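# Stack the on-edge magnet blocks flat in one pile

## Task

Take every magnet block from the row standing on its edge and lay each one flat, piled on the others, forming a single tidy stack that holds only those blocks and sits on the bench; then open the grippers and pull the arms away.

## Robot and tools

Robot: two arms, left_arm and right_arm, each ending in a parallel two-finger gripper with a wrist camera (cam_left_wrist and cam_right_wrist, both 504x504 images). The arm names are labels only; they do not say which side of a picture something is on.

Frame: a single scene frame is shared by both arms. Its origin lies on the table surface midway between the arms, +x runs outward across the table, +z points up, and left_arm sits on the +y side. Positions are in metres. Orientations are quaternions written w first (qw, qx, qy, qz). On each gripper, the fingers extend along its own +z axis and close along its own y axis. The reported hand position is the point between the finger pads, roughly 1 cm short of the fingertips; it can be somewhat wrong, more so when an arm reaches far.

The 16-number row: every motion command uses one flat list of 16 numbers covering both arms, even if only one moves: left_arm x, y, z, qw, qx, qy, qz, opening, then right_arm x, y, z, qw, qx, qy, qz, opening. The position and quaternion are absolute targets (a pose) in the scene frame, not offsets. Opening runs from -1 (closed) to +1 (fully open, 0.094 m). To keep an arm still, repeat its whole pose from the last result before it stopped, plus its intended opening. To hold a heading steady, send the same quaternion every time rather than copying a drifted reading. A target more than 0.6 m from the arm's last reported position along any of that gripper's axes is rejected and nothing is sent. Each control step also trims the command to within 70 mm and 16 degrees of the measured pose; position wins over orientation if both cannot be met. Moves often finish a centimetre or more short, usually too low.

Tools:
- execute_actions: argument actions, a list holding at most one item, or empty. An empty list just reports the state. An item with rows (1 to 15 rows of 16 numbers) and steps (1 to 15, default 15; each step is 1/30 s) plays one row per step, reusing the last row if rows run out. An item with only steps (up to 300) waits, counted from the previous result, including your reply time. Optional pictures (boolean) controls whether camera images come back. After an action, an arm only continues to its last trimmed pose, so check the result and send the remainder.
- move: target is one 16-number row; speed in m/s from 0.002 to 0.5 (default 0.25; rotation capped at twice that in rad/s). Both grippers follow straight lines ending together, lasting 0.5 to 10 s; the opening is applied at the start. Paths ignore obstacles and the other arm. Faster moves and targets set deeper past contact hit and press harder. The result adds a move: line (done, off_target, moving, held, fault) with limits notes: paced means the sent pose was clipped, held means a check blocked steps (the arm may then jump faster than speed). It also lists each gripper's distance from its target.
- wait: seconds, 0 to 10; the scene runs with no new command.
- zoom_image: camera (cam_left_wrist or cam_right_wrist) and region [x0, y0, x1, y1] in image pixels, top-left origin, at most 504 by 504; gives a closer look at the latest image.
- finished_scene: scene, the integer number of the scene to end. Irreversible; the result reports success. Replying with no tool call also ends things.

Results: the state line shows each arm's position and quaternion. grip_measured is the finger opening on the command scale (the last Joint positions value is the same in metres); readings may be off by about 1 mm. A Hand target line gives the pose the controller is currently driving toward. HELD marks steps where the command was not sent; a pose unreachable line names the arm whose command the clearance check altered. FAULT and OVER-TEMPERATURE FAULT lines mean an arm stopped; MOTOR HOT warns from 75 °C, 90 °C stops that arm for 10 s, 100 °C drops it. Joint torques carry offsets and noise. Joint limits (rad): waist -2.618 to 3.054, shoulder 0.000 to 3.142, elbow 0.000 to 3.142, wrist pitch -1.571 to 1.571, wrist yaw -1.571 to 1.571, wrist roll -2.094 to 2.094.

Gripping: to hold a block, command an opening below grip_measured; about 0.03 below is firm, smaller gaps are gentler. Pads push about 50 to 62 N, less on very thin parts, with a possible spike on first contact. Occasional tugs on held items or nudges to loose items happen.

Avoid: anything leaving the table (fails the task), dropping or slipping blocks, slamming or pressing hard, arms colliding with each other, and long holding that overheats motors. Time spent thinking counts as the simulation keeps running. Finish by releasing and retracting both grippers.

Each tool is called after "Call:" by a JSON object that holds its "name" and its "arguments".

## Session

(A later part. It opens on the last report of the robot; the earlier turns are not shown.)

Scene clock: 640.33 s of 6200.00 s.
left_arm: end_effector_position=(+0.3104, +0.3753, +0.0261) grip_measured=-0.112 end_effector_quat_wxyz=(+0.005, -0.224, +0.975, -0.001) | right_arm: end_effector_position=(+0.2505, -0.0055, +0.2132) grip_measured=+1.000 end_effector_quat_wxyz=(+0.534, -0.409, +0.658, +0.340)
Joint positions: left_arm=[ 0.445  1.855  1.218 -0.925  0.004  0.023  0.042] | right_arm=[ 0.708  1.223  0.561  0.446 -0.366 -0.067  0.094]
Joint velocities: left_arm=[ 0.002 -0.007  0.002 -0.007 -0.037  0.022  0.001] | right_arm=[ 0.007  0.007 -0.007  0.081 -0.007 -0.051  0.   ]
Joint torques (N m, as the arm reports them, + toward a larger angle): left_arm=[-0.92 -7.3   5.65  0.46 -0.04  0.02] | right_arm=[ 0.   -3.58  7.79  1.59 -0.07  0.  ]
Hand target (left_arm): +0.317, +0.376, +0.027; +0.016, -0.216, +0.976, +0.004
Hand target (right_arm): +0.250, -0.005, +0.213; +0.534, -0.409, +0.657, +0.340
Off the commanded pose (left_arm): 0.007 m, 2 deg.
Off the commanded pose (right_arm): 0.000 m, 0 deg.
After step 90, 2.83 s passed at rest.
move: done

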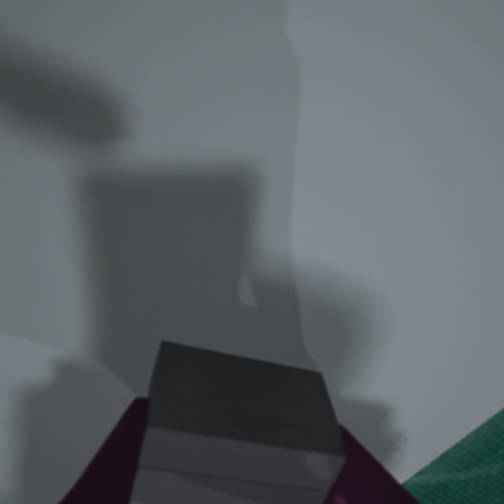

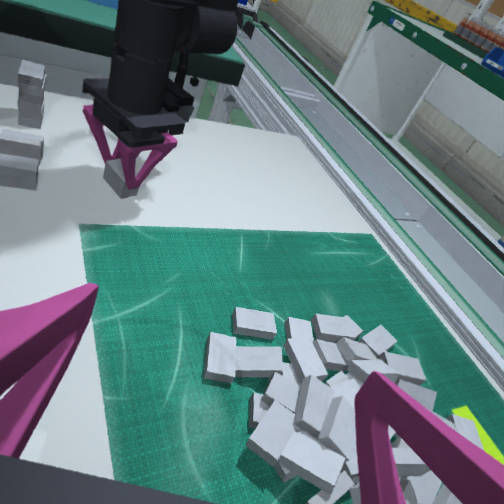

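Call:
{"name": "move", "arguments": {"target": [0.317,0.376,0.0235,0.016,-0.216,0.976,0.004,-0.14, 0.2505,-0.0055,0.2132,0.534,-0.409,0.657,0.340,1], "speed": 0.02}}

Scene clock: 690.70 s of 6200.00 s.
left_arm: end_effector_position=(+0.3128, +0.3766, +0.0245) grip_measured=-0.112 end_effector_quat_wxyz=(+0.008, -0.224, +0.975, +0.000) | right_arm: end_effector_position=(+0.2505, -0.0055, +0.2132) grip_measured=+1.000 end_effector_quat_wxyz=(+0.534, -0.409, +0.658, +0.340)
Joint positions: left_arm=[ 0.445  1.86   1.218 -0.912  0.004  0.023  0.042] | right_arm=[ 0.708  1.223  0.561  0.446 -0.366 -0.067  0.094]
Joint velocities: left_arm=[-0.002  0.007  0.007 -0.022 -0.037  0.022  0.   ] | right_arm=[-0.007  0.002 -0.012 -0.037  0.037 -0.022  0.   ]
Joint torques (N m, as the arm reports them, + toward a larger angle): left_arm=[-0.87 -7.35  5.1   0.45 -0.04  0.04] | right_arm=[-0.09 -3.52  7.61  1.59 -0.06  0.  ]
Hand target (left_arm): +0.317, +0.376, +0.023; +0.016, -0.216, +0.976, +0.004
Hand target (right_arm): +0.251, -0.005, +0.213; +0.534, -0.409, +0.657, +0.340
Off the commanded pose (left_arm): 0.004 m, 1 deg.
Off the commanded pose (right_arm): 0.000 m, 0 deg.
After step 90, 46.30 s passed at rest.
move: done

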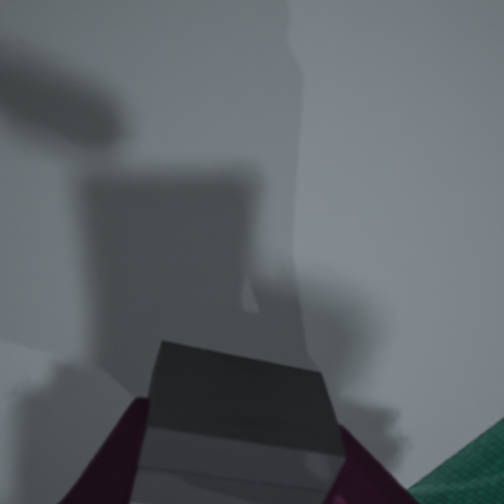

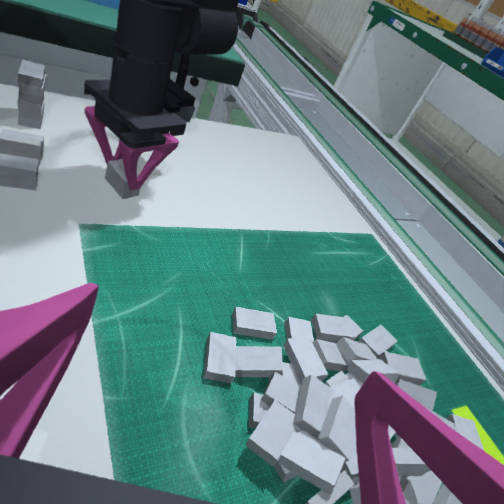

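Call:
{"name": "execute_actions", "arguments": {"actions": []}}

Scene clock: 704.87 s of 6200.00 s.
left_arm: end_effector_position=(+0.3128, +0.3766, +0.0245) grip_measured=-0.112 end_effector_quat_wxyz=(+0.008, -0.223, +0.975, +0.000) | right_arm: end_effector_position=(+0.2505, -0.0055, +0.2132) grip_measured=+1.000 end_effector_quat_wxyz=(+0.534, -0.409, +0.658, +0.340)
Joint positions: left_arm=[ 0.445  1.86   1.218 -0.912  0.004  0.024  0.042] | right_arm=[ 0.708  1.223  0.561  0.446 -0.366 -0.067  0.094]
Joint velocities: left_arm=[ 0.017  0.002 -0.002 -0.007  0.007 -0.051 -0.001] | right_arm=[ 0.007  0.002 -0.002 -0.037 -0.066 -0.037  0.   ]
Joint torques (N m, as the arm reports them, + toward a larger angle): left_arm=[-0.83 -7.4   5.13  0.49 -0.04  0.01] | right_arm=[-0.1  -3.54  7.69  1.61 -0.06  0.  ]
Hand target (left_arm): +0.317, +0.376, +0.023; +0.016, -0.216, +0.976, +0.004
Hand target (right_arm): +0.251, -0.005, +0.213; +0.534, -0.409, +0.657, +0.340
Off the commanded pose (left_arm): 0.004 m, 1 deg.
Off the commanded pose (right_arm): 0.000 m, 0 deg.
Steps of this call (steps 1 to 90: nothing new was sent; then 11.17 s passed at rest). Readings (end_effector_position):
1: left_arm (+0.3128, +0.3766, +0.0245) | right_arm (+0.2505, -0.0055, +0.2132)
2: left_arm (+0.3128, +0.3766, +0.0245) | right_arm (+0.2505, -0.0055, +0.2132)
4: left_arm (+0.3128, +0.3766, +0.0245) | right_arm (+0.2505, -0.0055, +0.2132)
8: left_arm (+0.3128, +0.3766, +0.0245) | right_arm (+0.2505, -0.0055, +0.2132)
90: the state above

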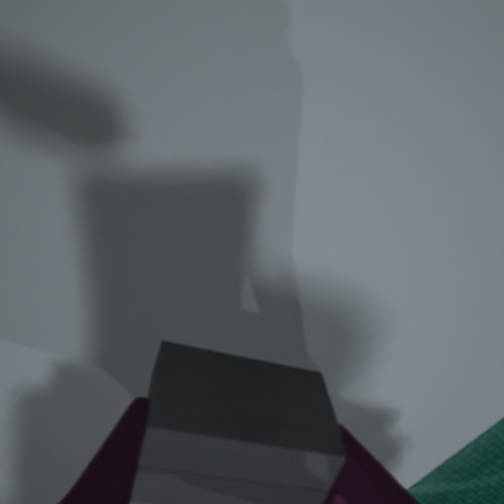

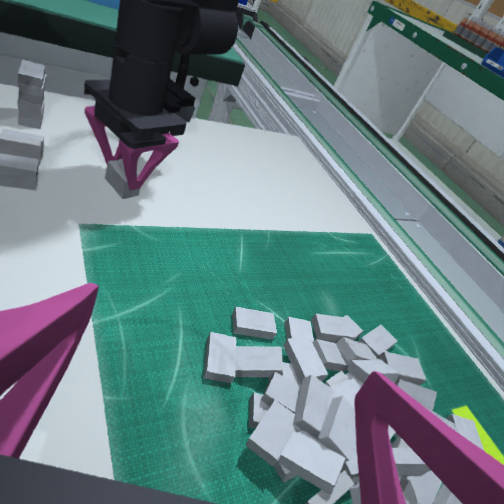

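Call:
{"name": "execute_actions", "arguments": {"actions": [{"rows": [[0.317,0.376,0.0235,0.016,-0.216,0.976,0.004,0.28,0.2505,-0.0055,0.2132,0.534,-0.409,0.657,0.340,1]], "steps": 15}]}}

Call:
{"name": "zoom_image", "arguments": {"camera": "cam_right_wrist", "region": [60, 80, 220, 220]}}

Scene clock: 710.87 s of 6200.00 s.
left_arm: end_effector_position=(+0.3130, +0.3767, +0.0245) grip_measured=+0.278 end_effector_quat_wxyz=(+0.009, -0.223, +0.975, +0.000) | right_arm: end_effector_position=(+0.2505, -0.0055, +0.2132) grip_measured=+1.000 end_effector_quat_wxyz=(+0.534, -0.409, +0.658, +0.340)
Joint positions: left_arm=[ 0.445  1.86   1.218 -0.911  0.004  0.024  0.06 ] | right_arm=[ 0.708  1.223  0.561  0.446 -0.366 -0.067  0.094]
Joint velocities: left_arm=[-0.002  0.017 -0.012 -0.066 -0.066  0.051  0.   ] | right_arm=[-0.007 -0.007  0.002 -0.007  0.007  0.051  0.   ]
Joint torques (N m, as the arm reports them, + toward a larger angle): left_arm=[-0.96 -7.42  5.1   0.47 -0.02  0.01] | right_arm=[-0.06 -3.47  7.69  1.6  -0.07  0.  ]
Hand target (left_arm): +0.317, +0.376, +0.024; +0.016, -0.216, +0.976, +0.004
Hand target (right_arm): +0.250, -0.005, +0.213; +0.534, -0.409, +0.657, +0.340
Off the commanded pose (left_arm): 0.004 m, 1 deg.
Off the commanded pose (right_arm): 0.000 m, 0 deg.
Steps of this call (steps 1 to 90: nothing new was sent; then 2.50 s passed at rest; steps 91 to 105: all 15 steps of this action). Readings (end_effector_position):
91: left_arm (+0.3129, +0.3766, +0.0245) | right_arm (+0.2505, -0.0055, +0.2132)
92: left_arm (+0.3129, +0.3766, +0.0245) | right_arm (+0.2505, -0.0055, +0.2132)
94: left_arm (+0.3130, +0.3767, +0.0245) | right_arm (+0.2505, -0.0055, +0.2132)
98: left_arm (+0.3130, +0.3767, +0.0245) | right_arm (+0.2505, -0.0055, +0.2132)
105: the state above

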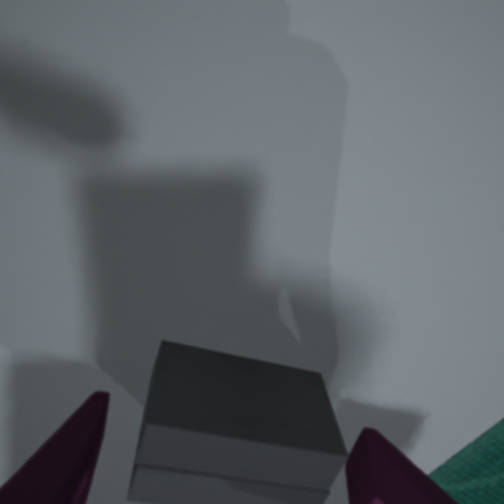

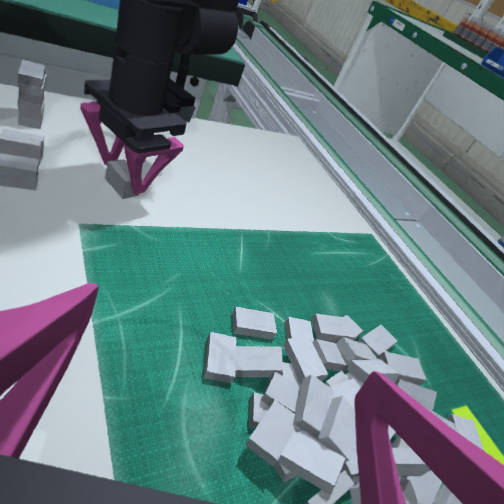

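Region (60, 80, 220, 220) of cam_right_wrist's 504x504 image, scaled by 3.150, with more detail than that image has; it fills the top 441 rows of this view, and the rest is white.

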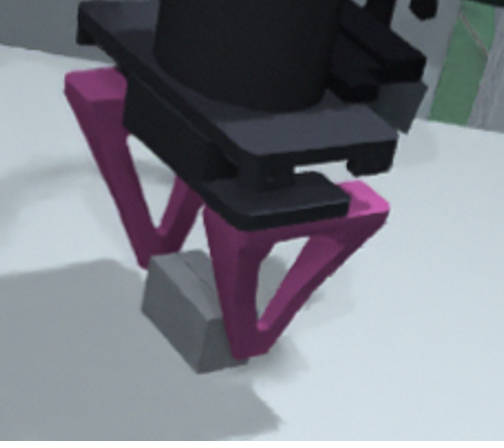

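Call:
{"name": "move", "arguments": {"target": [0.314,0.3755,0.030,-0.2522,-0.2165,0.9414,-0.058,0.28,0.2505,-0.0055,0.2132,0.534,-0.409,0.657,0.340,1], "speed": 0.15}}

Call:
{"name": "zoom_image", "arguments": {"camera": "cam_right_wrist", "region": [60, 60, 260, 220]}}

Scene clock: 746.97 s of 6200.00 s.
left_arm: end_effector_position=(+0.3088, +0.3754, +0.0227) grip_measured=+0.278 end_effector_quat_wxyz=(-0.243, -0.219, +0.943, -0.061) | right_arm: end_effector_position=(+0.2505, -0.0055, +0.2132) grip_measured=+1.000 end_effector_quat_wxyz=(+0.534, -0.409, +0.658, +0.340)
Joint positions: left_arm=[ 0.445  2.345  1.835 -1.566 -0.     0.018  0.06 ] | right_arm=[ 0.708  1.223  0.561  0.446 -0.366 -0.067  0.094]
Joint velocities: left_arm=[-0.012  0.032  0.002 -0.037 -0.007 -0.037  0.   ] | right_arm=[ 0.002 -0.007  0.002  0.051  0.007 -0.037  0.   ]
Joint torques (N m, as the arm reports them, + toward a larger angle): left_arm=[ -1.24 -10.79   7.35  -0.78  -0.11  -0.07] | right_arm=[-0.08 -3.57  7.64  1.6  -0.07  0.02]
Hand target (left_arm): +0.313, +0.375, +0.030; -0.239, -0.215, +0.946, -0.052
Hand target (right_arm): +0.251, -0.005, +0.213; +0.534, -0.409, +0.657, +0.340
Off the commanded pose (left_arm): 0.009 m, 1 deg.
Off the commanded pose (right_arm): 0.000 m, 0 deg.
joint sent to its limit (left arm) — the command would take joint 4 (wrist pitch) past its lower limit, so that joint was sent only as far as its limit.
After step 90, 30.83 s passed at rest.
move: done

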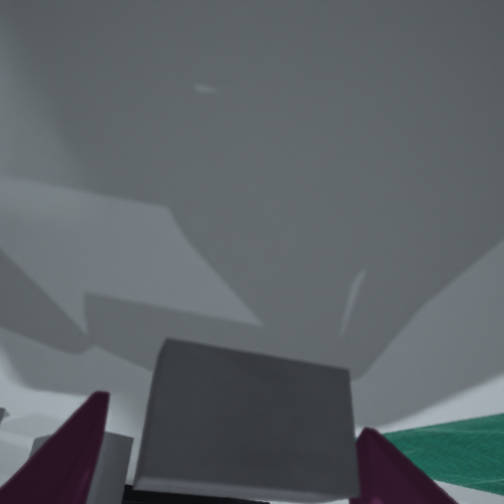

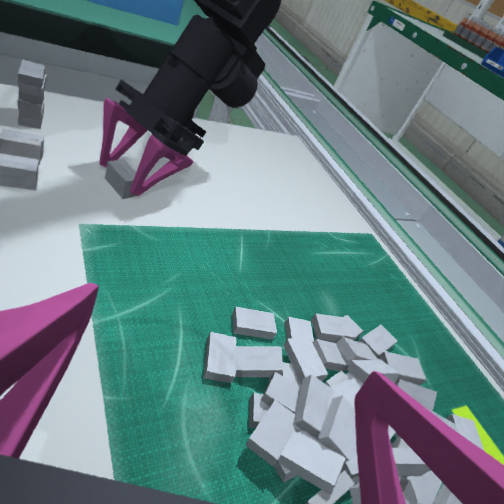

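Region (60, 60, 260, 220) of cam_right_wrist's 504x504 image, scaled by 2.520, with more detail than that image has; it fills the top 403 rows of this view, and the rest is white.

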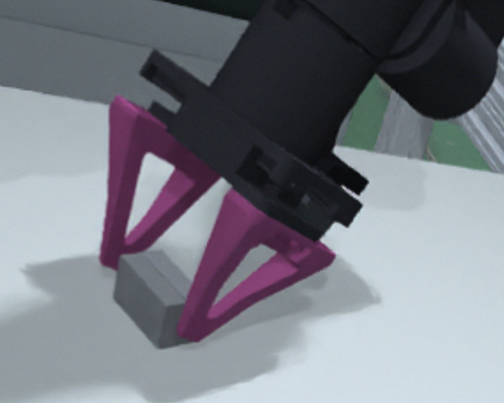

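Call:
{"name": "move", "arguments": {"target": [0.3145,0.376,0.0255,-0.245,-0.217,0.943,-0.058,0.28,0.2505,-0.0055,0.2132,0.534,-0.409,0.657,0.340,1], "speed": 0.05}}

Call:
{"name": "zoom_image", "arguments": {"camera": "cam_right_wrist", "region": [80, 100, 220, 210]}}

Scene clock: 759.80 s of 6200.00 s.
left_arm: end_effector_position=(+0.3095, +0.3757, +0.0183) grip_measured=+0.278 end_effector_quat_wxyz=(-0.248, -0.218, +0.942, -0.062) | right_arm: end_effector_position=(+0.2505, -0.0055, +0.2132) grip_measured=+1.000 end_effector_quat_wxyz=(+0.534, -0.409, +0.658, +0.340)
Joint positions: left_arm=[ 0.445  2.365  1.847 -1.569 -0.     0.018  0.06 ] | right_arm=[ 0.708  1.223  0.561  0.446 -0.366 -0.067  0.094]
Joint velocities: left_arm=[ 0.002  0.007  0.007  0.007  0.007  0.095 -0.001] | right_arm=[-0.007 -0.007 -0.007 -0.037 -0.037 -0.095  0.   ]
Joint torques (N m, as the arm reports them, + toward a larger angle): left_arm=[ -0.79 -10.97   7.14  -0.77  -0.04  -0.08] | right_arm=[-0.14 -3.46  7.66  1.59 -0.05  0.  ]
Hand target (left_arm): +0.314, +0.376, +0.025; -0.242, -0.217, +0.944, -0.057
Hand target (right_arm): +0.250, -0.005, +0.213; +0.534, -0.409, +0.657, +0.340
Off the commanded pose (left_arm): 0.009 m, 1 deg.
Off the commanded pose (right_arm): 0.000 m, 0 deg.
joint sent to its limit (left arm) — the command would take joint 4 (wrist pitch) past its lower limit, so that joint was sent only as far as its limit.
After step 90, 9.10 s passed at rest.
move: done

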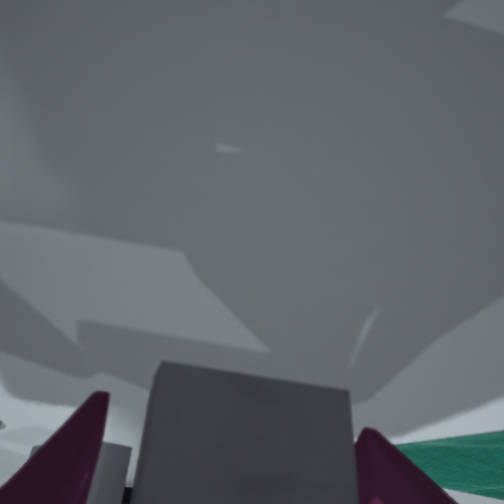

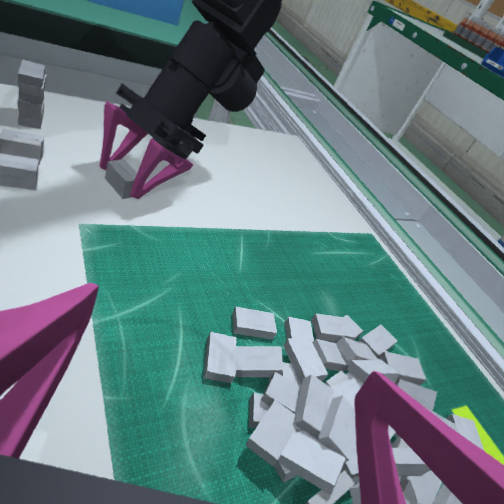

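Region (80, 100, 220, 210) of cam_right_wrist's 504x504 image, scaled by 3.600, with more detail than that image has; it fills the top 396 rows of this view, and the rest is white.

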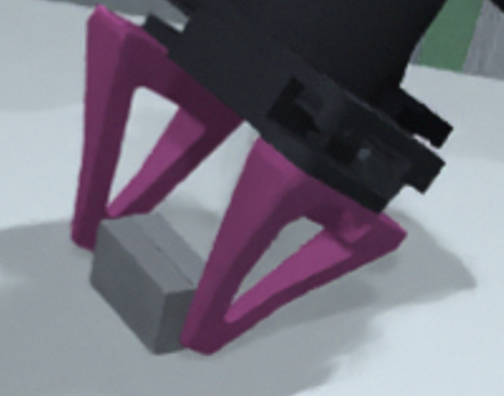

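Call:
{"name": "execute_actions", "arguments": {"actions": [{"rows": [[0.3145,0.376,0.0255,-0.245,-0.217,0.943,-0.058,-0.14,0.2505,-0.0055,0.2132,0.534,-0.409,0.657,0.340,1]], "steps": 15}]}}

Call:
{"name": "zoom_image", "arguments": {"camera": "cam_right_wrist", "region": [80, 100, 220, 210]}}

Scene clock: 764.43 s of 6200.00 s.
left_arm: end_effector_position=(+0.3096, +0.3757, +0.0183) grip_measured=-0.108 end_effector_quat_wxyz=(-0.248, -0.219, +0.942, -0.062) | right_arm: end_effector_position=(+0.2505, -0.0055, +0.2132) grip_measured=+1.000 end_effector_quat_wxyz=(+0.534, -0.409, +0.658, +0.340)
Joint positions: left_arm=[ 0.445  2.365  1.847 -1.569 -0.     0.018  0.042] | right_arm=[ 0.708  1.223  0.561  0.446 -0.366 -0.067  0.094]
Joint velocities: left_arm=[ 0.012  0.002  0.002 -0.037 -0.037 -0.022 -0.   ] | right_arm=[-0.002 -0.012 -0.002 -0.022  0.007  0.022  0.   ]
Joint torques (N m, as the arm reports them, + toward a larger angle): left_arm=[ -0.76 -11.03   7.21  -0.75  -0.04  -0.09] | right_arm=[-0.22 -3.56  7.73  1.6  -0.06 -0.01]
Hand target (left_arm): +0.314, +0.376, +0.025; -0.242, -0.217, +0.944, -0.057
Hand target (right_arm): +0.250, -0.005, +0.213; +0.534, -0.409, +0.657, +0.340
Off the commanded pose (left_arm): 0.009 m, 1 deg.
Off the commanded pose (right_arm): 0.000 m, 0 deg.
joint sent to its limit (left arm) — the command would take joint 4 (wrist pitch) past its lower limit, so that joint was sent only as far as its limit.
Steps of this call (steps 1 to 90: nothing new was sent; then 1.13 s passed at rest; steps 91 to 105: all 15 steps of this action). Readings (end_effector_position):
91: left_arm (+0.3095, +0.3757, +0.0183) | right_arm (+0.2505, -0.0055, +0.2132)
92: left_arm (+0.3096, +0.3756, +0.0183) | right_arm (+0.2505, -0.0055, +0.2132)
94: left_arm (+0.3096, +0.3757, +0.0183) | right_arm (+0.2505, -0.0055, +0.2132)
98: left_arm (+0.3096, +0.3757, +0.0183) | right_arm (+0.2505, -0.0055, +0.2132)
105: the state above

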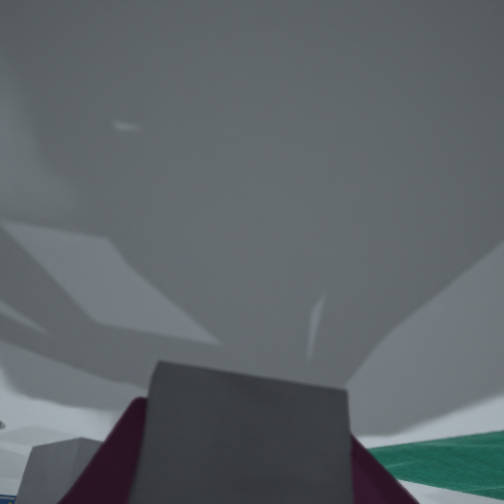

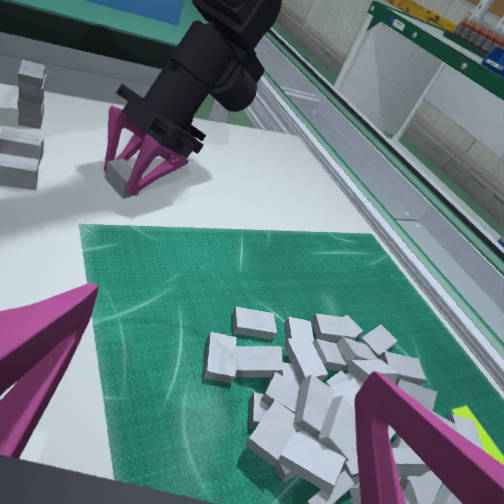

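Region (80, 100, 220, 210) of cam_right_wrist's 504x504 image, scaled by 3.600, with more detail than that image has; it fills the top 396 rows of this view, and the rest is white.

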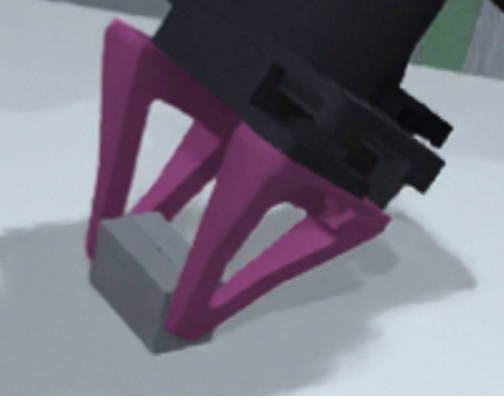

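Call:
{"name": "move", "arguments": {"target": [0.3145,0.376,0.075,-0.245,-0.217,0.943,-0.058,-0.14,0.2505,-0.0055,0.2132,0.534,-0.409,0.657,0.340,1], "speed": 0.1}}

Call:
{"name": "zoom_image", "arguments": {"camera": "cam_right_wrist", "region": [60, 40, 240, 200]}}

Scene clock: 770.50 s of 6200.00 s.
left_arm: end_effector_position=(+0.3162, +0.3791, +0.0631) grip_measured=-0.108 end_effector_quat_wxyz=(-0.184, -0.222, +0.956, -0.046) | right_arm: end_effector_position=(+0.2505, -0.0055, +0.2132) grip_measured=+1.000 end_effector_quat_wxyz=(+0.534, -0.409, +0.658, +0.340)
Joint positions: left_arm=[ 0.445  2.214  1.83  -1.568 -0.     0.018  0.042] | right_arm=[ 0.708  1.223  0.561  0.446 -0.366 -0.067  0.094]
Joint velocities: left_arm=[-0.012 -0.012 -0.012 -0.007 -0.022  0.022 -0.   ] | right_arm=[ 0.002  0.007  0.012  0.022 -0.066  0.007  0.   ]
Joint torques (N m, as the arm reports them, + toward a larger angle): left_arm=[ -0.75 -12.35   5.13  -0.55  -0.02  -0.07] | right_arm=[-0.12 -3.59  7.74  1.61 -0.05  0.  ]
Hand target (left_arm): +0.314, +0.376, +0.074; -0.179, -0.221, +0.958, -0.042
Hand target (right_arm): +0.250, -0.005, +0.213; +0.534, -0.409, +0.657, +0.340
Off the commanded pose (left_arm): 0.012 m, 7 deg.
Off the commanded pose (right_arm): 0.000 m, 0 deg.
joint sent to its limit (left arm) — the command would take joint 4 (wrist pitch) past its lower limit, so that joint was sent only as far as its limit.
After step 90, 2.13 s passed at rest.
move: off_target (left_arm)

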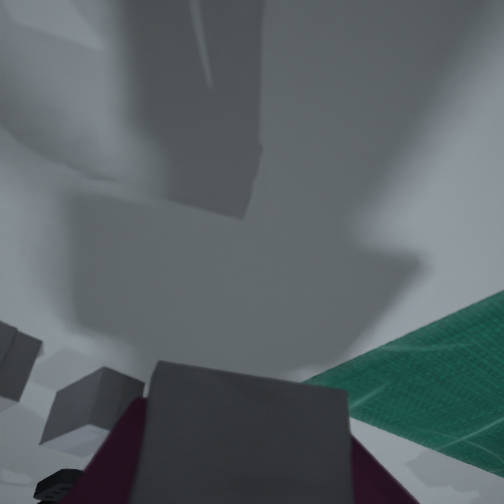

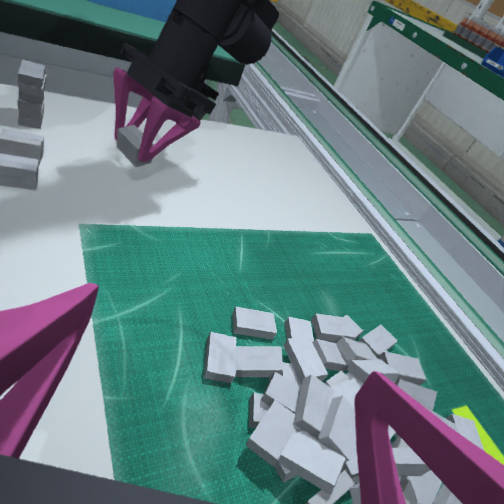

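Region (60, 40, 240, 200) of cam_right_wrist's 504x504 image, scaled by 2.800, with more detail than that image has.

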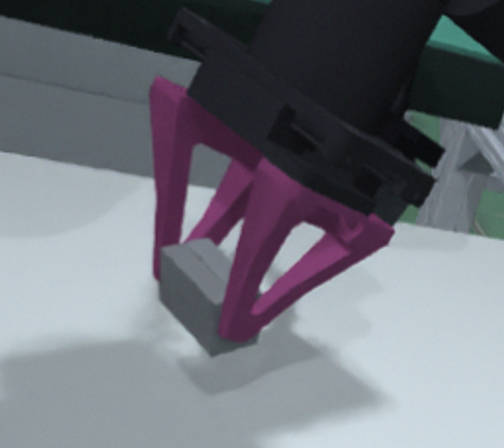

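Call:
{"name": "move", "arguments": {"target": [0.424,0.432,0.075,0.487,-0.194,0.844,0.112,-0.14,0.2505,-0.0055,0.2132,0.534,-0.409,0.657,0.340,1], "speed": 0.2}}

Scene clock: 785.77 s of 6200.00 s.
left_arm: end_effector_position=(+0.4146, +0.4263, +0.0526) grip_measured=-0.108 end_effector_quat_wxyz=(+0.451, -0.205, +0.863, +0.101) | right_arm: end_effector_position=(+0.2505, -0.0055, +0.2131) grip_measured=+1.000 end_effector_quat_wxyz=(+0.534, -0.409, +0.658, +0.340)
Joint positions: left_arm=[ 0.445  1.752  0.698  0.445  0.017 -0.002  0.042] | right_arm=[ 0.708  1.223  0.561  0.446 -0.366 -0.067  0.094]
Joint velocities: left_arm=[-0.017  0.022 -0.017  0.037  0.037 -0.037 -0.   ] | right_arm=[-0.022 -0.017  0.002 -0.022  0.007 -0.037  0.   ]
Joint torques (N m, as the arm reports them, + toward a larger angle): left_arm=[ 0.42 -6.91  6.31  2.14  0.1  -0.06] | right_arm=[-0.16 -3.54  7.73  1.59 -0.06  0.02]
Hand target (left_arm): +0.425, +0.433, +0.073; +0.488, -0.202, +0.843, +0.106
Hand target (right_arm): +0.250, -0.006, +0.213; +0.534, -0.409, +0.657, +0.340
Off the commanded pose (left_arm): 0.025 m, 5 deg.
Off the commanded pose (right_arm): 0.000 m, 0 deg.
After step 90, 8.00 s passed at rest.
move: off_target (left_arm)

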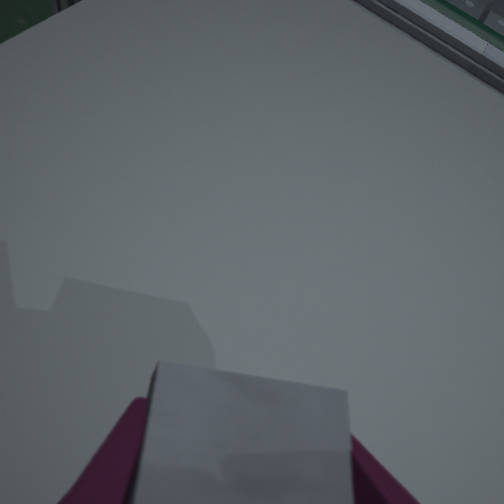

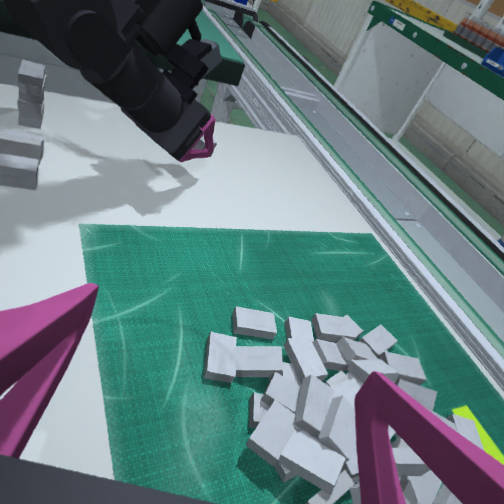

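Call:
{"name": "zoom_image", "arguments": {"camera": "cam_right_wrist", "region": [120, 60, 300, 220]}}

Region (120, 60, 300, 220) of cam_right_wrist's 504x504 image, scaled by 2.800, with more detail than that image has.

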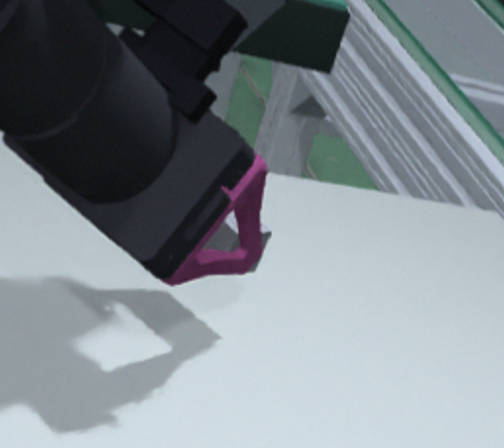

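Call:
{"name": "move", "arguments": {"target": [0.428,0.434,0.085,0.527,-0.188,0.820,0.121,-0.14,0.36,0.05,0.125,0.542,-0.455,0.542,0.455,1], "speed": 0.15}}

Scene clock: 810.03 s of 6200.00 s.
left_arm: end_effector_position=(+0.4197, +0.4285, +0.0667) grip_measured=-0.108 end_effector_quat_wxyz=(+0.494, -0.197, +0.839, +0.112) | right_arm: end_effector_position=(+0.3532, +0.0505, +0.1171) grip_measured=+1.000 end_effector_quat_wxyz=(+0.528, -0.455, +0.556, +0.453)
Joint positions: left_arm=[0.445 1.753 0.655 0.59  0.018 0.003 0.042] | right_arm=[ 0.51   2.151  0.903  1.2   -0.844 -0.012  0.094]
Joint velocities: left_arm=[ 0.007  0.007  0.007 -0.037 -0.007 -0.007  0.   ] | right_arm=[ 0.012 -0.002 -0.002 -0.007 -0.066  0.037  0.   ]
Joint torques (N m, as the arm reports them, + toward a larger angle): left_arm=[ 0.5  -6.44  5.89  2.19  0.1   0.02] | right_arm=[-0.57 -8.7   7.7   1.6  -0.09  0.13]
Hand target (left_arm): +0.428, +0.434, +0.085; +0.526, -0.188, +0.821, +0.120
Hand target (right_arm): +0.360, +0.052, +0.128; +0.542, -0.455, +0.542, +0.454
Off the commanded pose (left_arm): 0.021 m, 5 deg.
Off the commanded pose (right_arm): 0.010 m, 2 deg.
After step 90, 19.43 s passed at rest.
move: off_target (left_arm)

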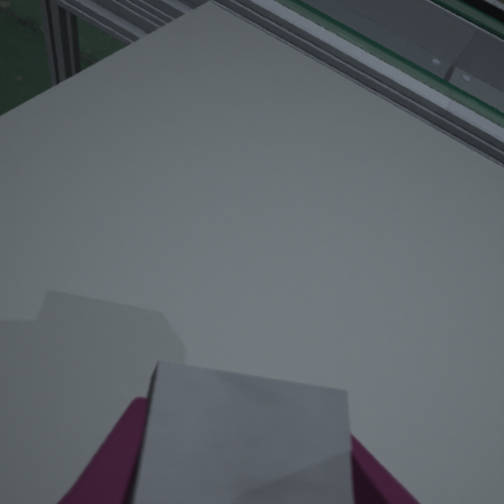

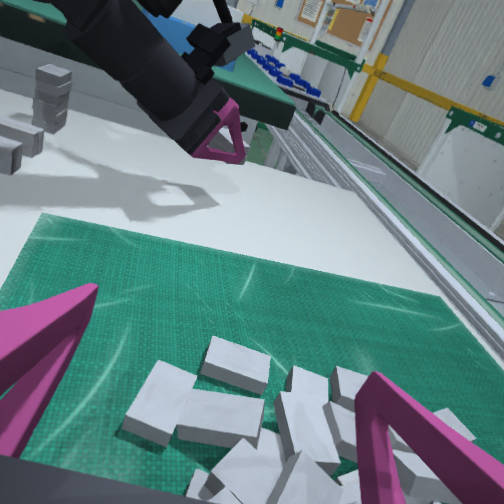

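Call:
{"name": "zoom_image", "arguments": {"camera": "cam_right_wrist", "region": [150, 60, 330, 220]}}

Region (150, 60, 330, 220) of cam_right_wrist's 504x504 image, scaled by 2.800, with more detail than that image has.

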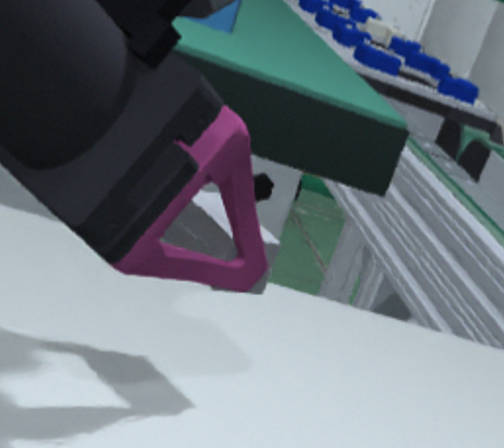

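Call:
{"name": "move", "arguments": {"target": [0.428,0.434,0.045,0.527,-0.188,0.820,0.121,-0.14,0.36,0.05,0.125,0.542,-0.455,0.542,0.455,1], "speed": 0.08}}

Call:
{"name": "zoom_image", "arguments": {"camera": "cam_right_wrist", "region": [150, 80, 330, 240]}}

Scene clock: 820.67 s of 6200.00 s.
left_arm: end_effector_position=(+0.4190, +0.4282, +0.0259) grip_measured=-0.108 end_effector_quat_wxyz=(+0.494, -0.196, +0.840, +0.112) | right_arm: end_effector_position=(+0.3524, +0.0507, +0.1198) grip_measured=+1.000 end_effector_quat_wxyz=(+0.531, -0.457, +0.550, +0.455)
Joint positions: left_arm=[0.445 1.915 0.614 0.791 0.018 0.004 0.042] | right_arm=[ 0.51   2.151  0.903  1.214 -0.849 -0.011  0.094]
Joint velocities: left_arm=[ 0.002 -0.017  0.002 -0.007  0.037 -0.022  0.001] | right_arm=[-0.007 -0.007 -0.002 -0.037  0.051 -0.081  0.   ]
Joint torques (N m, as the arm reports them, + toward a larger angle): left_arm=[ 0.44 -6.98  5.05  2.24  0.08  0.03] | right_arm=[-0.93 -8.14  7.41  1.62 -0.1   0.1 ]
Hand target (left_arm): +0.427, +0.434, +0.045; +0.526, -0.188, +0.820, +0.121
Hand target (right_arm): +0.360, +0.050, +0.125; +0.541, -0.455, +0.542, +0.454
Off the commanded pose (left_arm): 0.022 m, 5 deg.
Off the commanded pose (right_arm): 0.009 m, 2 deg.
After step 90, 6.47 s passed at rest.
move: off_target (left_arm)

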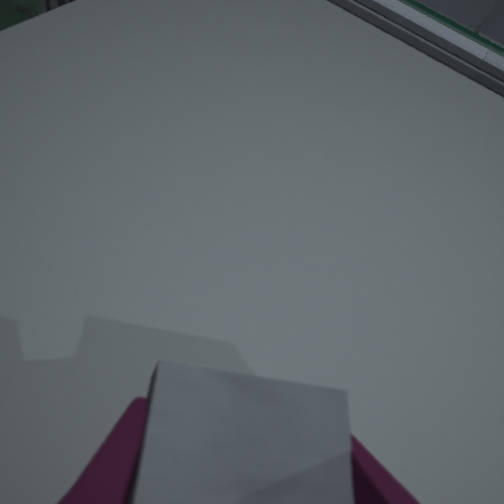

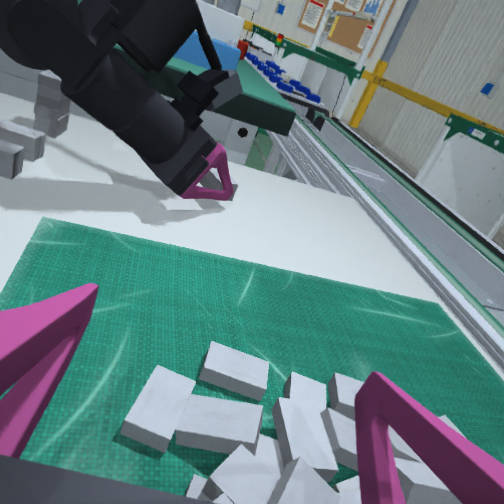

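Region (150, 80, 330, 240) of cam_right_wrist's 504x504 image, scaled by 2.800, with more detail than that image has.

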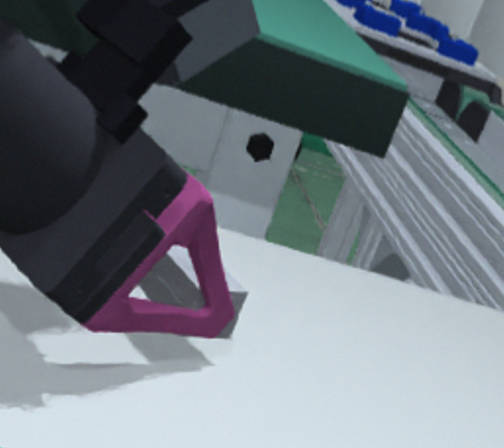

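Call:
{"name": "move", "arguments": {"target": [0.428,0.434,0.035,0.527,-0.188,0.820,0.121,-0.14,0.36,0.05,0.125,0.542,-0.455,0.542,0.455,1], "speed": 0.03}}

Call:
{"name": "zoom_image", "arguments": {"camera": "cam_right_wrist", "region": [170, 120, 290, 230]}}

Scene clock: 825.20 s of 6200.00 s.
left_arm: end_effector_position=(+0.4198, +0.4286, +0.0158) grip_measured=-0.108 end_effector_quat_wxyz=(+0.493, -0.196, +0.840, +0.112) | right_arm: end_effector_position=(+0.3524, +0.0507, +0.1198) grip_measured=+1.000 end_effector_quat_wxyz=(+0.531, -0.457, +0.550, +0.455)
Joint positions: left_arm=[0.445 1.96  0.614 0.835 0.018 0.004 0.042] | right_arm=[ 0.51   2.151  0.903  1.214 -0.849 -0.011  0.094]
Joint velocities: left_arm=[-0.002  0.002 -0.002  0.066  0.066 -0.007  0.   ] | right_arm=[-0.007 -0.017 -0.002 -0.037 -0.022  0.051  0.   ]
Joint torques (N m, as the arm reports them, + toward a larger angle): left_arm=[ 0.45 -7.42  4.36  2.23  0.09  0.04] | right_arm=[-0.9  -7.98  7.46  1.59 -0.09  0.11]
Hand target (left_arm): +0.428, +0.434, +0.035; +0.526, -0.188, +0.821, +0.121
Hand target (right_arm): +0.360, +0.050, +0.125; +0.541, -0.455, +0.542, +0.454
Off the commanded pose (left_arm): 0.022 m, 5 deg.
Off the commanded pose (right_arm): 0.009 m, 2 deg.
move: off_target (left_arm)

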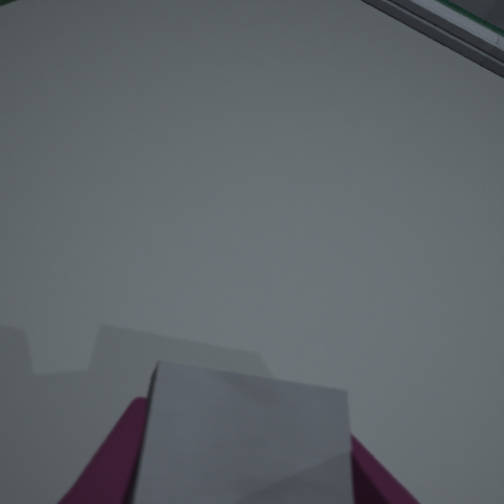

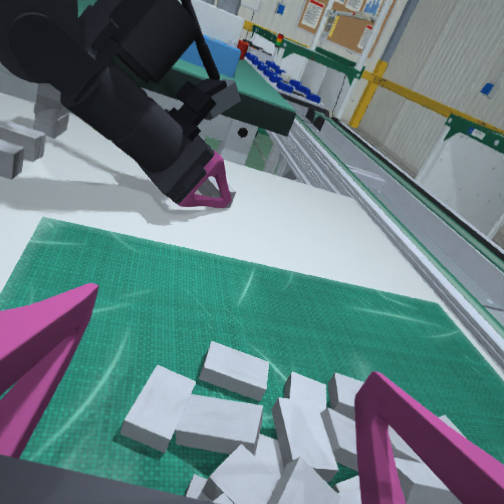

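Region (170, 120, 290, 230) of cam_right_wrist's 504x504 image, scaled by 4.200, with more detail than that image has; it fills the top 462 rows of this view, and the rest is white.

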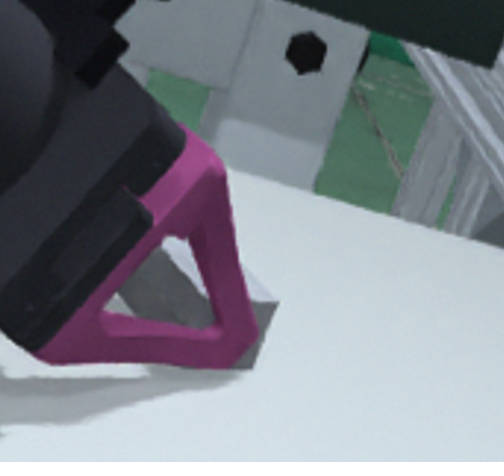

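Call:
{"name": "move", "arguments": {"target": [0.428,0.434,0.0325,0.527,-0.188,0.820,0.121,-0.14,0.36,0.05,0.125,0.542,-0.455,0.542,0.455,1], "speed": 0.02}}

Call:
{"name": "zoom_image", "arguments": {"camera": "cam_right_wrist", "region": [170, 120, 290, 230]}}

Scene clock: 831.93 s of 6200.00 s.
left_arm: end_effector_position=(+0.4203, +0.4289, +0.0142) grip_measured=-0.108 end_effector_quat_wxyz=(+0.494, -0.196, +0.839, +0.112) | right_arm: end_effector_position=(+0.3524, +0.0507, +0.1198) grip_measured=+1.000 end_effector_quat_wxyz=(+0.531, -0.457, +0.550, +0.455)
Joint positions: left_arm=[0.445 1.971 0.614 0.849 0.018 0.004 0.042] | right_arm=[ 0.51   2.151  0.903  1.214 -0.849 -0.011  0.094]
Joint velocities: left_arm=[-0.007  0.007 -0.002 -0.007  0.007 -0.007 -0.001] | right_arm=[-0.007  0.007 -0.027 -0.037  0.037  0.051  0.   ]
Joint torques (N m, as the arm reports them, + toward a larger angle): left_arm=[ 0.48 -7.36  4.3   2.24  0.07  0.04] | right_arm=[-0.92 -7.91  7.43  1.6  -0.1   0.11]
Hand target (left_arm): +0.428, +0.434, +0.033; +0.526, -0.188, +0.820, +0.121
Hand target (right_arm): +0.360, +0.050, +0.125; +0.541, -0.455, +0.542, +0.454
Off the commanded pose (left_arm): 0.020 m, 5 deg.
Off the commanded pose (right_arm): 0.009 m, 2 deg.
After step 90, 1.53 s passed at rest.
move: off_target (left_arm)

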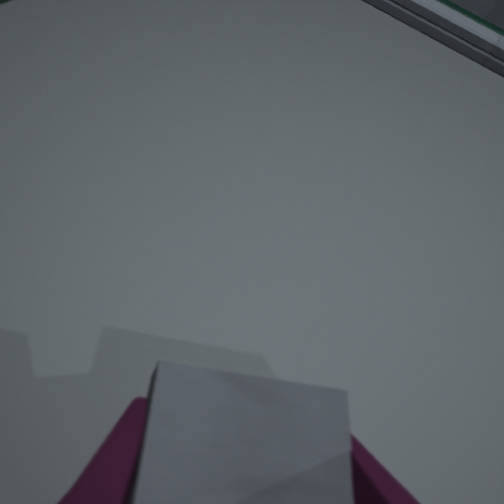

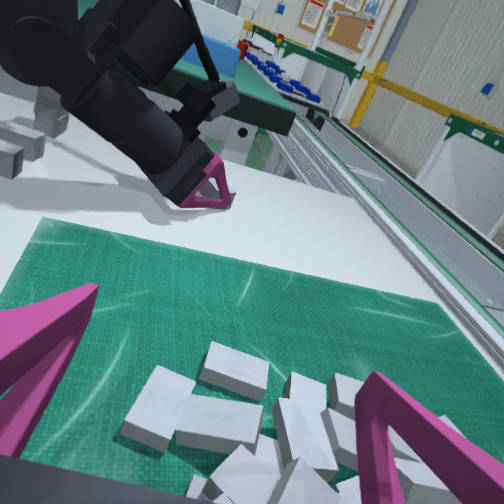

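Region (170, 120, 290, 230) of cam_right_wrist's 504x504 image, scaled by 4.200, with more detail than that image has; it fills the top 462 rows of this view, and the rest is white.

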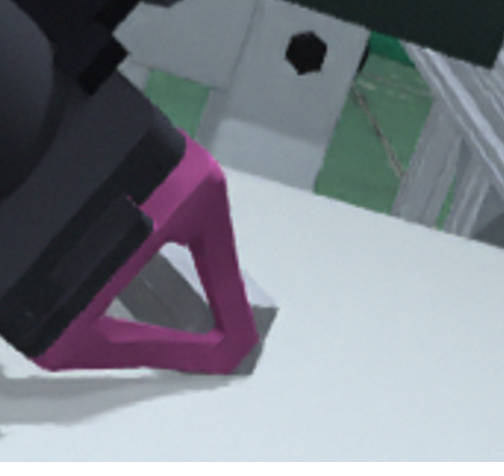

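Call:
{"name": "move", "arguments": {"target": [0.428,0.434,0.030,0.527,-0.188,0.820,0.121,-0.14,0.36,0.05,0.125,0.542,-0.455,0.542,0.455,1], "speed": 0.02}}

Scene clock: 837.50 s of 6200.00 s.
left_arm: end_effector_position=(+0.4210, +0.4292, +0.0130) grip_measured=-0.108 end_effector_quat_wxyz=(+0.496, -0.196, +0.838, +0.113) | right_arm: end_effector_position=(+0.3524, +0.0507, +0.1198) grip_measured=+1.000 end_effector_quat_wxyz=(+0.531, -0.457, +0.550, +0.455)
Joint positions: left_arm=[0.445 1.982 0.614 0.865 0.018 0.004 0.042] | right_arm=[ 0.51   2.151  0.903  1.214 -0.849 -0.011  0.094]
Joint velocities: left_arm=[-0.002  0.007 -0.017 -0.022  0.022 -0.007 -0.   ] | right_arm=[ 0.007  0.007  0.007  0.007  0.037 -0.007  0.   ]
Joint torques (N m, as the arm reports them, + toward a larger angle): left_arm=[ 0.49 -7.34  4.25  2.19  0.07  0.03] | right_arm=[-0.93 -7.99  7.43  1.6  -0.09  0.09]
Hand target (left_arm): +0.428, +0.434, +0.030; +0.526, -0.188, +0.821, +0.121
Hand target (right_arm): +0.360, +0.050, +0.125; +0.541, -0.455, +0.542, +0.454
Off the commanded pose (left_arm): 0.019 m, 4 deg.
Off the commanded pose (right_arm): 0.009 m, 2 deg.
After step 90, 0.37 s passed at rest.
move: off_target (left_arm)

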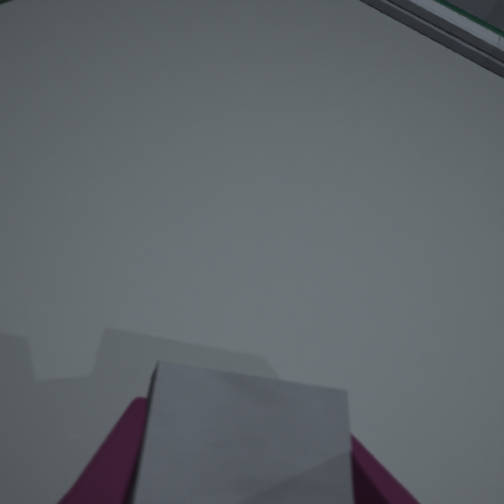

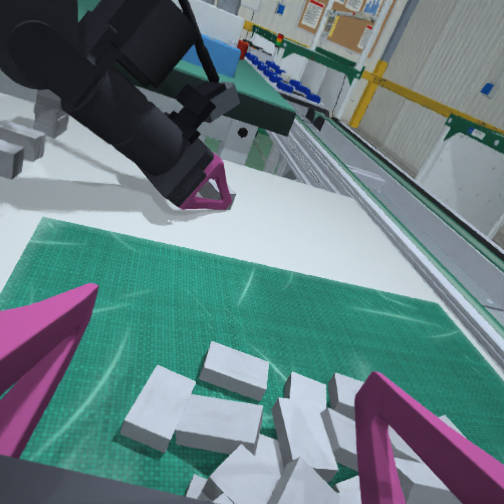

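Call:
{"name": "execute_actions", "arguments": {"actions": [{"rows": [[0.428,0.434,0.030,0.527,-0.188,0.820,0.121,0.28,0.36,0.05,0.125,0.542,-0.455,0.542,0.455,1]], "steps": 15}]}}

Call:
{"name": "zoom_image", "arguments": {"camera": "cam_right_wrist", "region": [170, 120, 290, 230]}}

Scene clock: 840.83 s of 6200.00 s.
left_arm: end_effector_position=(+0.4247, +0.4311, +0.0209) grip_measured=+0.278 end_effector_quat_wxyz=(+0.511, -0.194, +0.829, +0.117) | right_arm: end_effector_position=(+0.3524, +0.0507, +0.1198) grip_measured=+1.000 end_effector_quat_wxyz=(+0.531, -0.457, +0.550, +0.455)
Joint positions: left_arm=[0.445 1.982 0.614 0.901 0.018 0.004 0.06 ] | right_arm=[ 0.51   2.151  0.903  1.214 -0.849 -0.011  0.094]
Joint velocities: left_arm=[ 0.002 -0.002  0.012 -0.051  0.007 -0.051  0.001] | right_arm=[ 0.002  0.007  0.007 -0.007 -0.007 -0.037  0.   ]
Joint torques (N m, as the arm reports them, + toward a larger angle): left_arm=[ 0.42 -7.27  4.38  1.88  0.09  0.04] | right_arm=[-1.02 -7.92  7.32  1.6  -0.1   0.1 ]
Hand target (left_arm): +0.428, +0.434, +0.030; +0.527, -0.188, +0.820, +0.121
Hand target (right_arm): +0.360, +0.050, +0.125; +0.541, -0.455, +0.542, +0.454
Off the commanded pose (left_arm): 0.010 m, 2 deg.
Off the commanded pose (right_arm): 0.009 m, 2 deg.
Steps of this call (steps 1 to 85: nothing new was sent; steps 86 to 100: all 15 steps of this action). Readings (end_effector_position):
86: left_arm (+0.4212, +0.4293, +0.0134) | right_arm (+0.3524, +0.0507, +0.1198)
87: left_arm (+0.4217, +0.4296, +0.0145) | right_arm (+0.3524, +0.0507, +0.1198)
89: left_arm (+0.4230, +0.4302, +0.0172) | right_arm (+0.3524, +0.0507, +0.1198)
93: left_arm (+0.4241, +0.4308, +0.0197) | right_arm (+0.3524, +0.0507, +0.1198)
100: the state above

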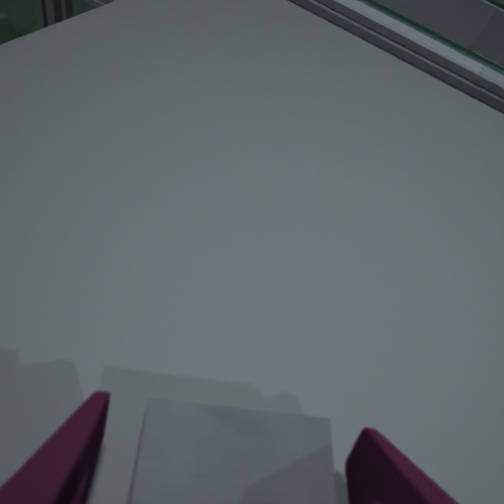

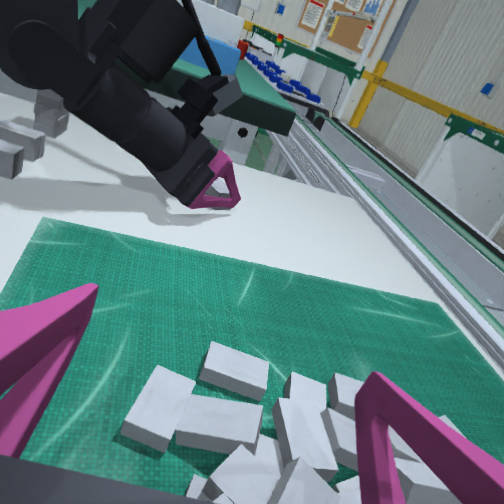

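Region (170, 120, 290, 230) of cam_right_wrist's 504x504 image, scaled by 4.200, with more detail than that image has; it fills the top 462 rows of this view, and the rest is white.

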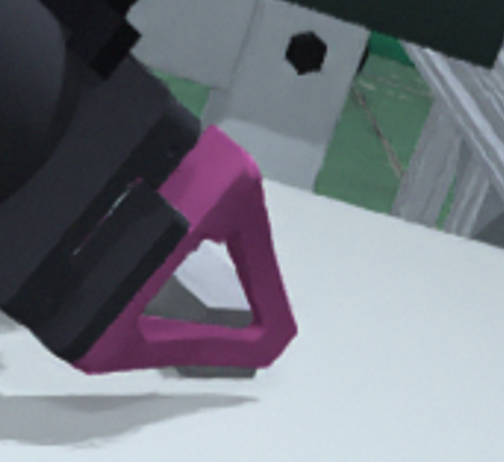

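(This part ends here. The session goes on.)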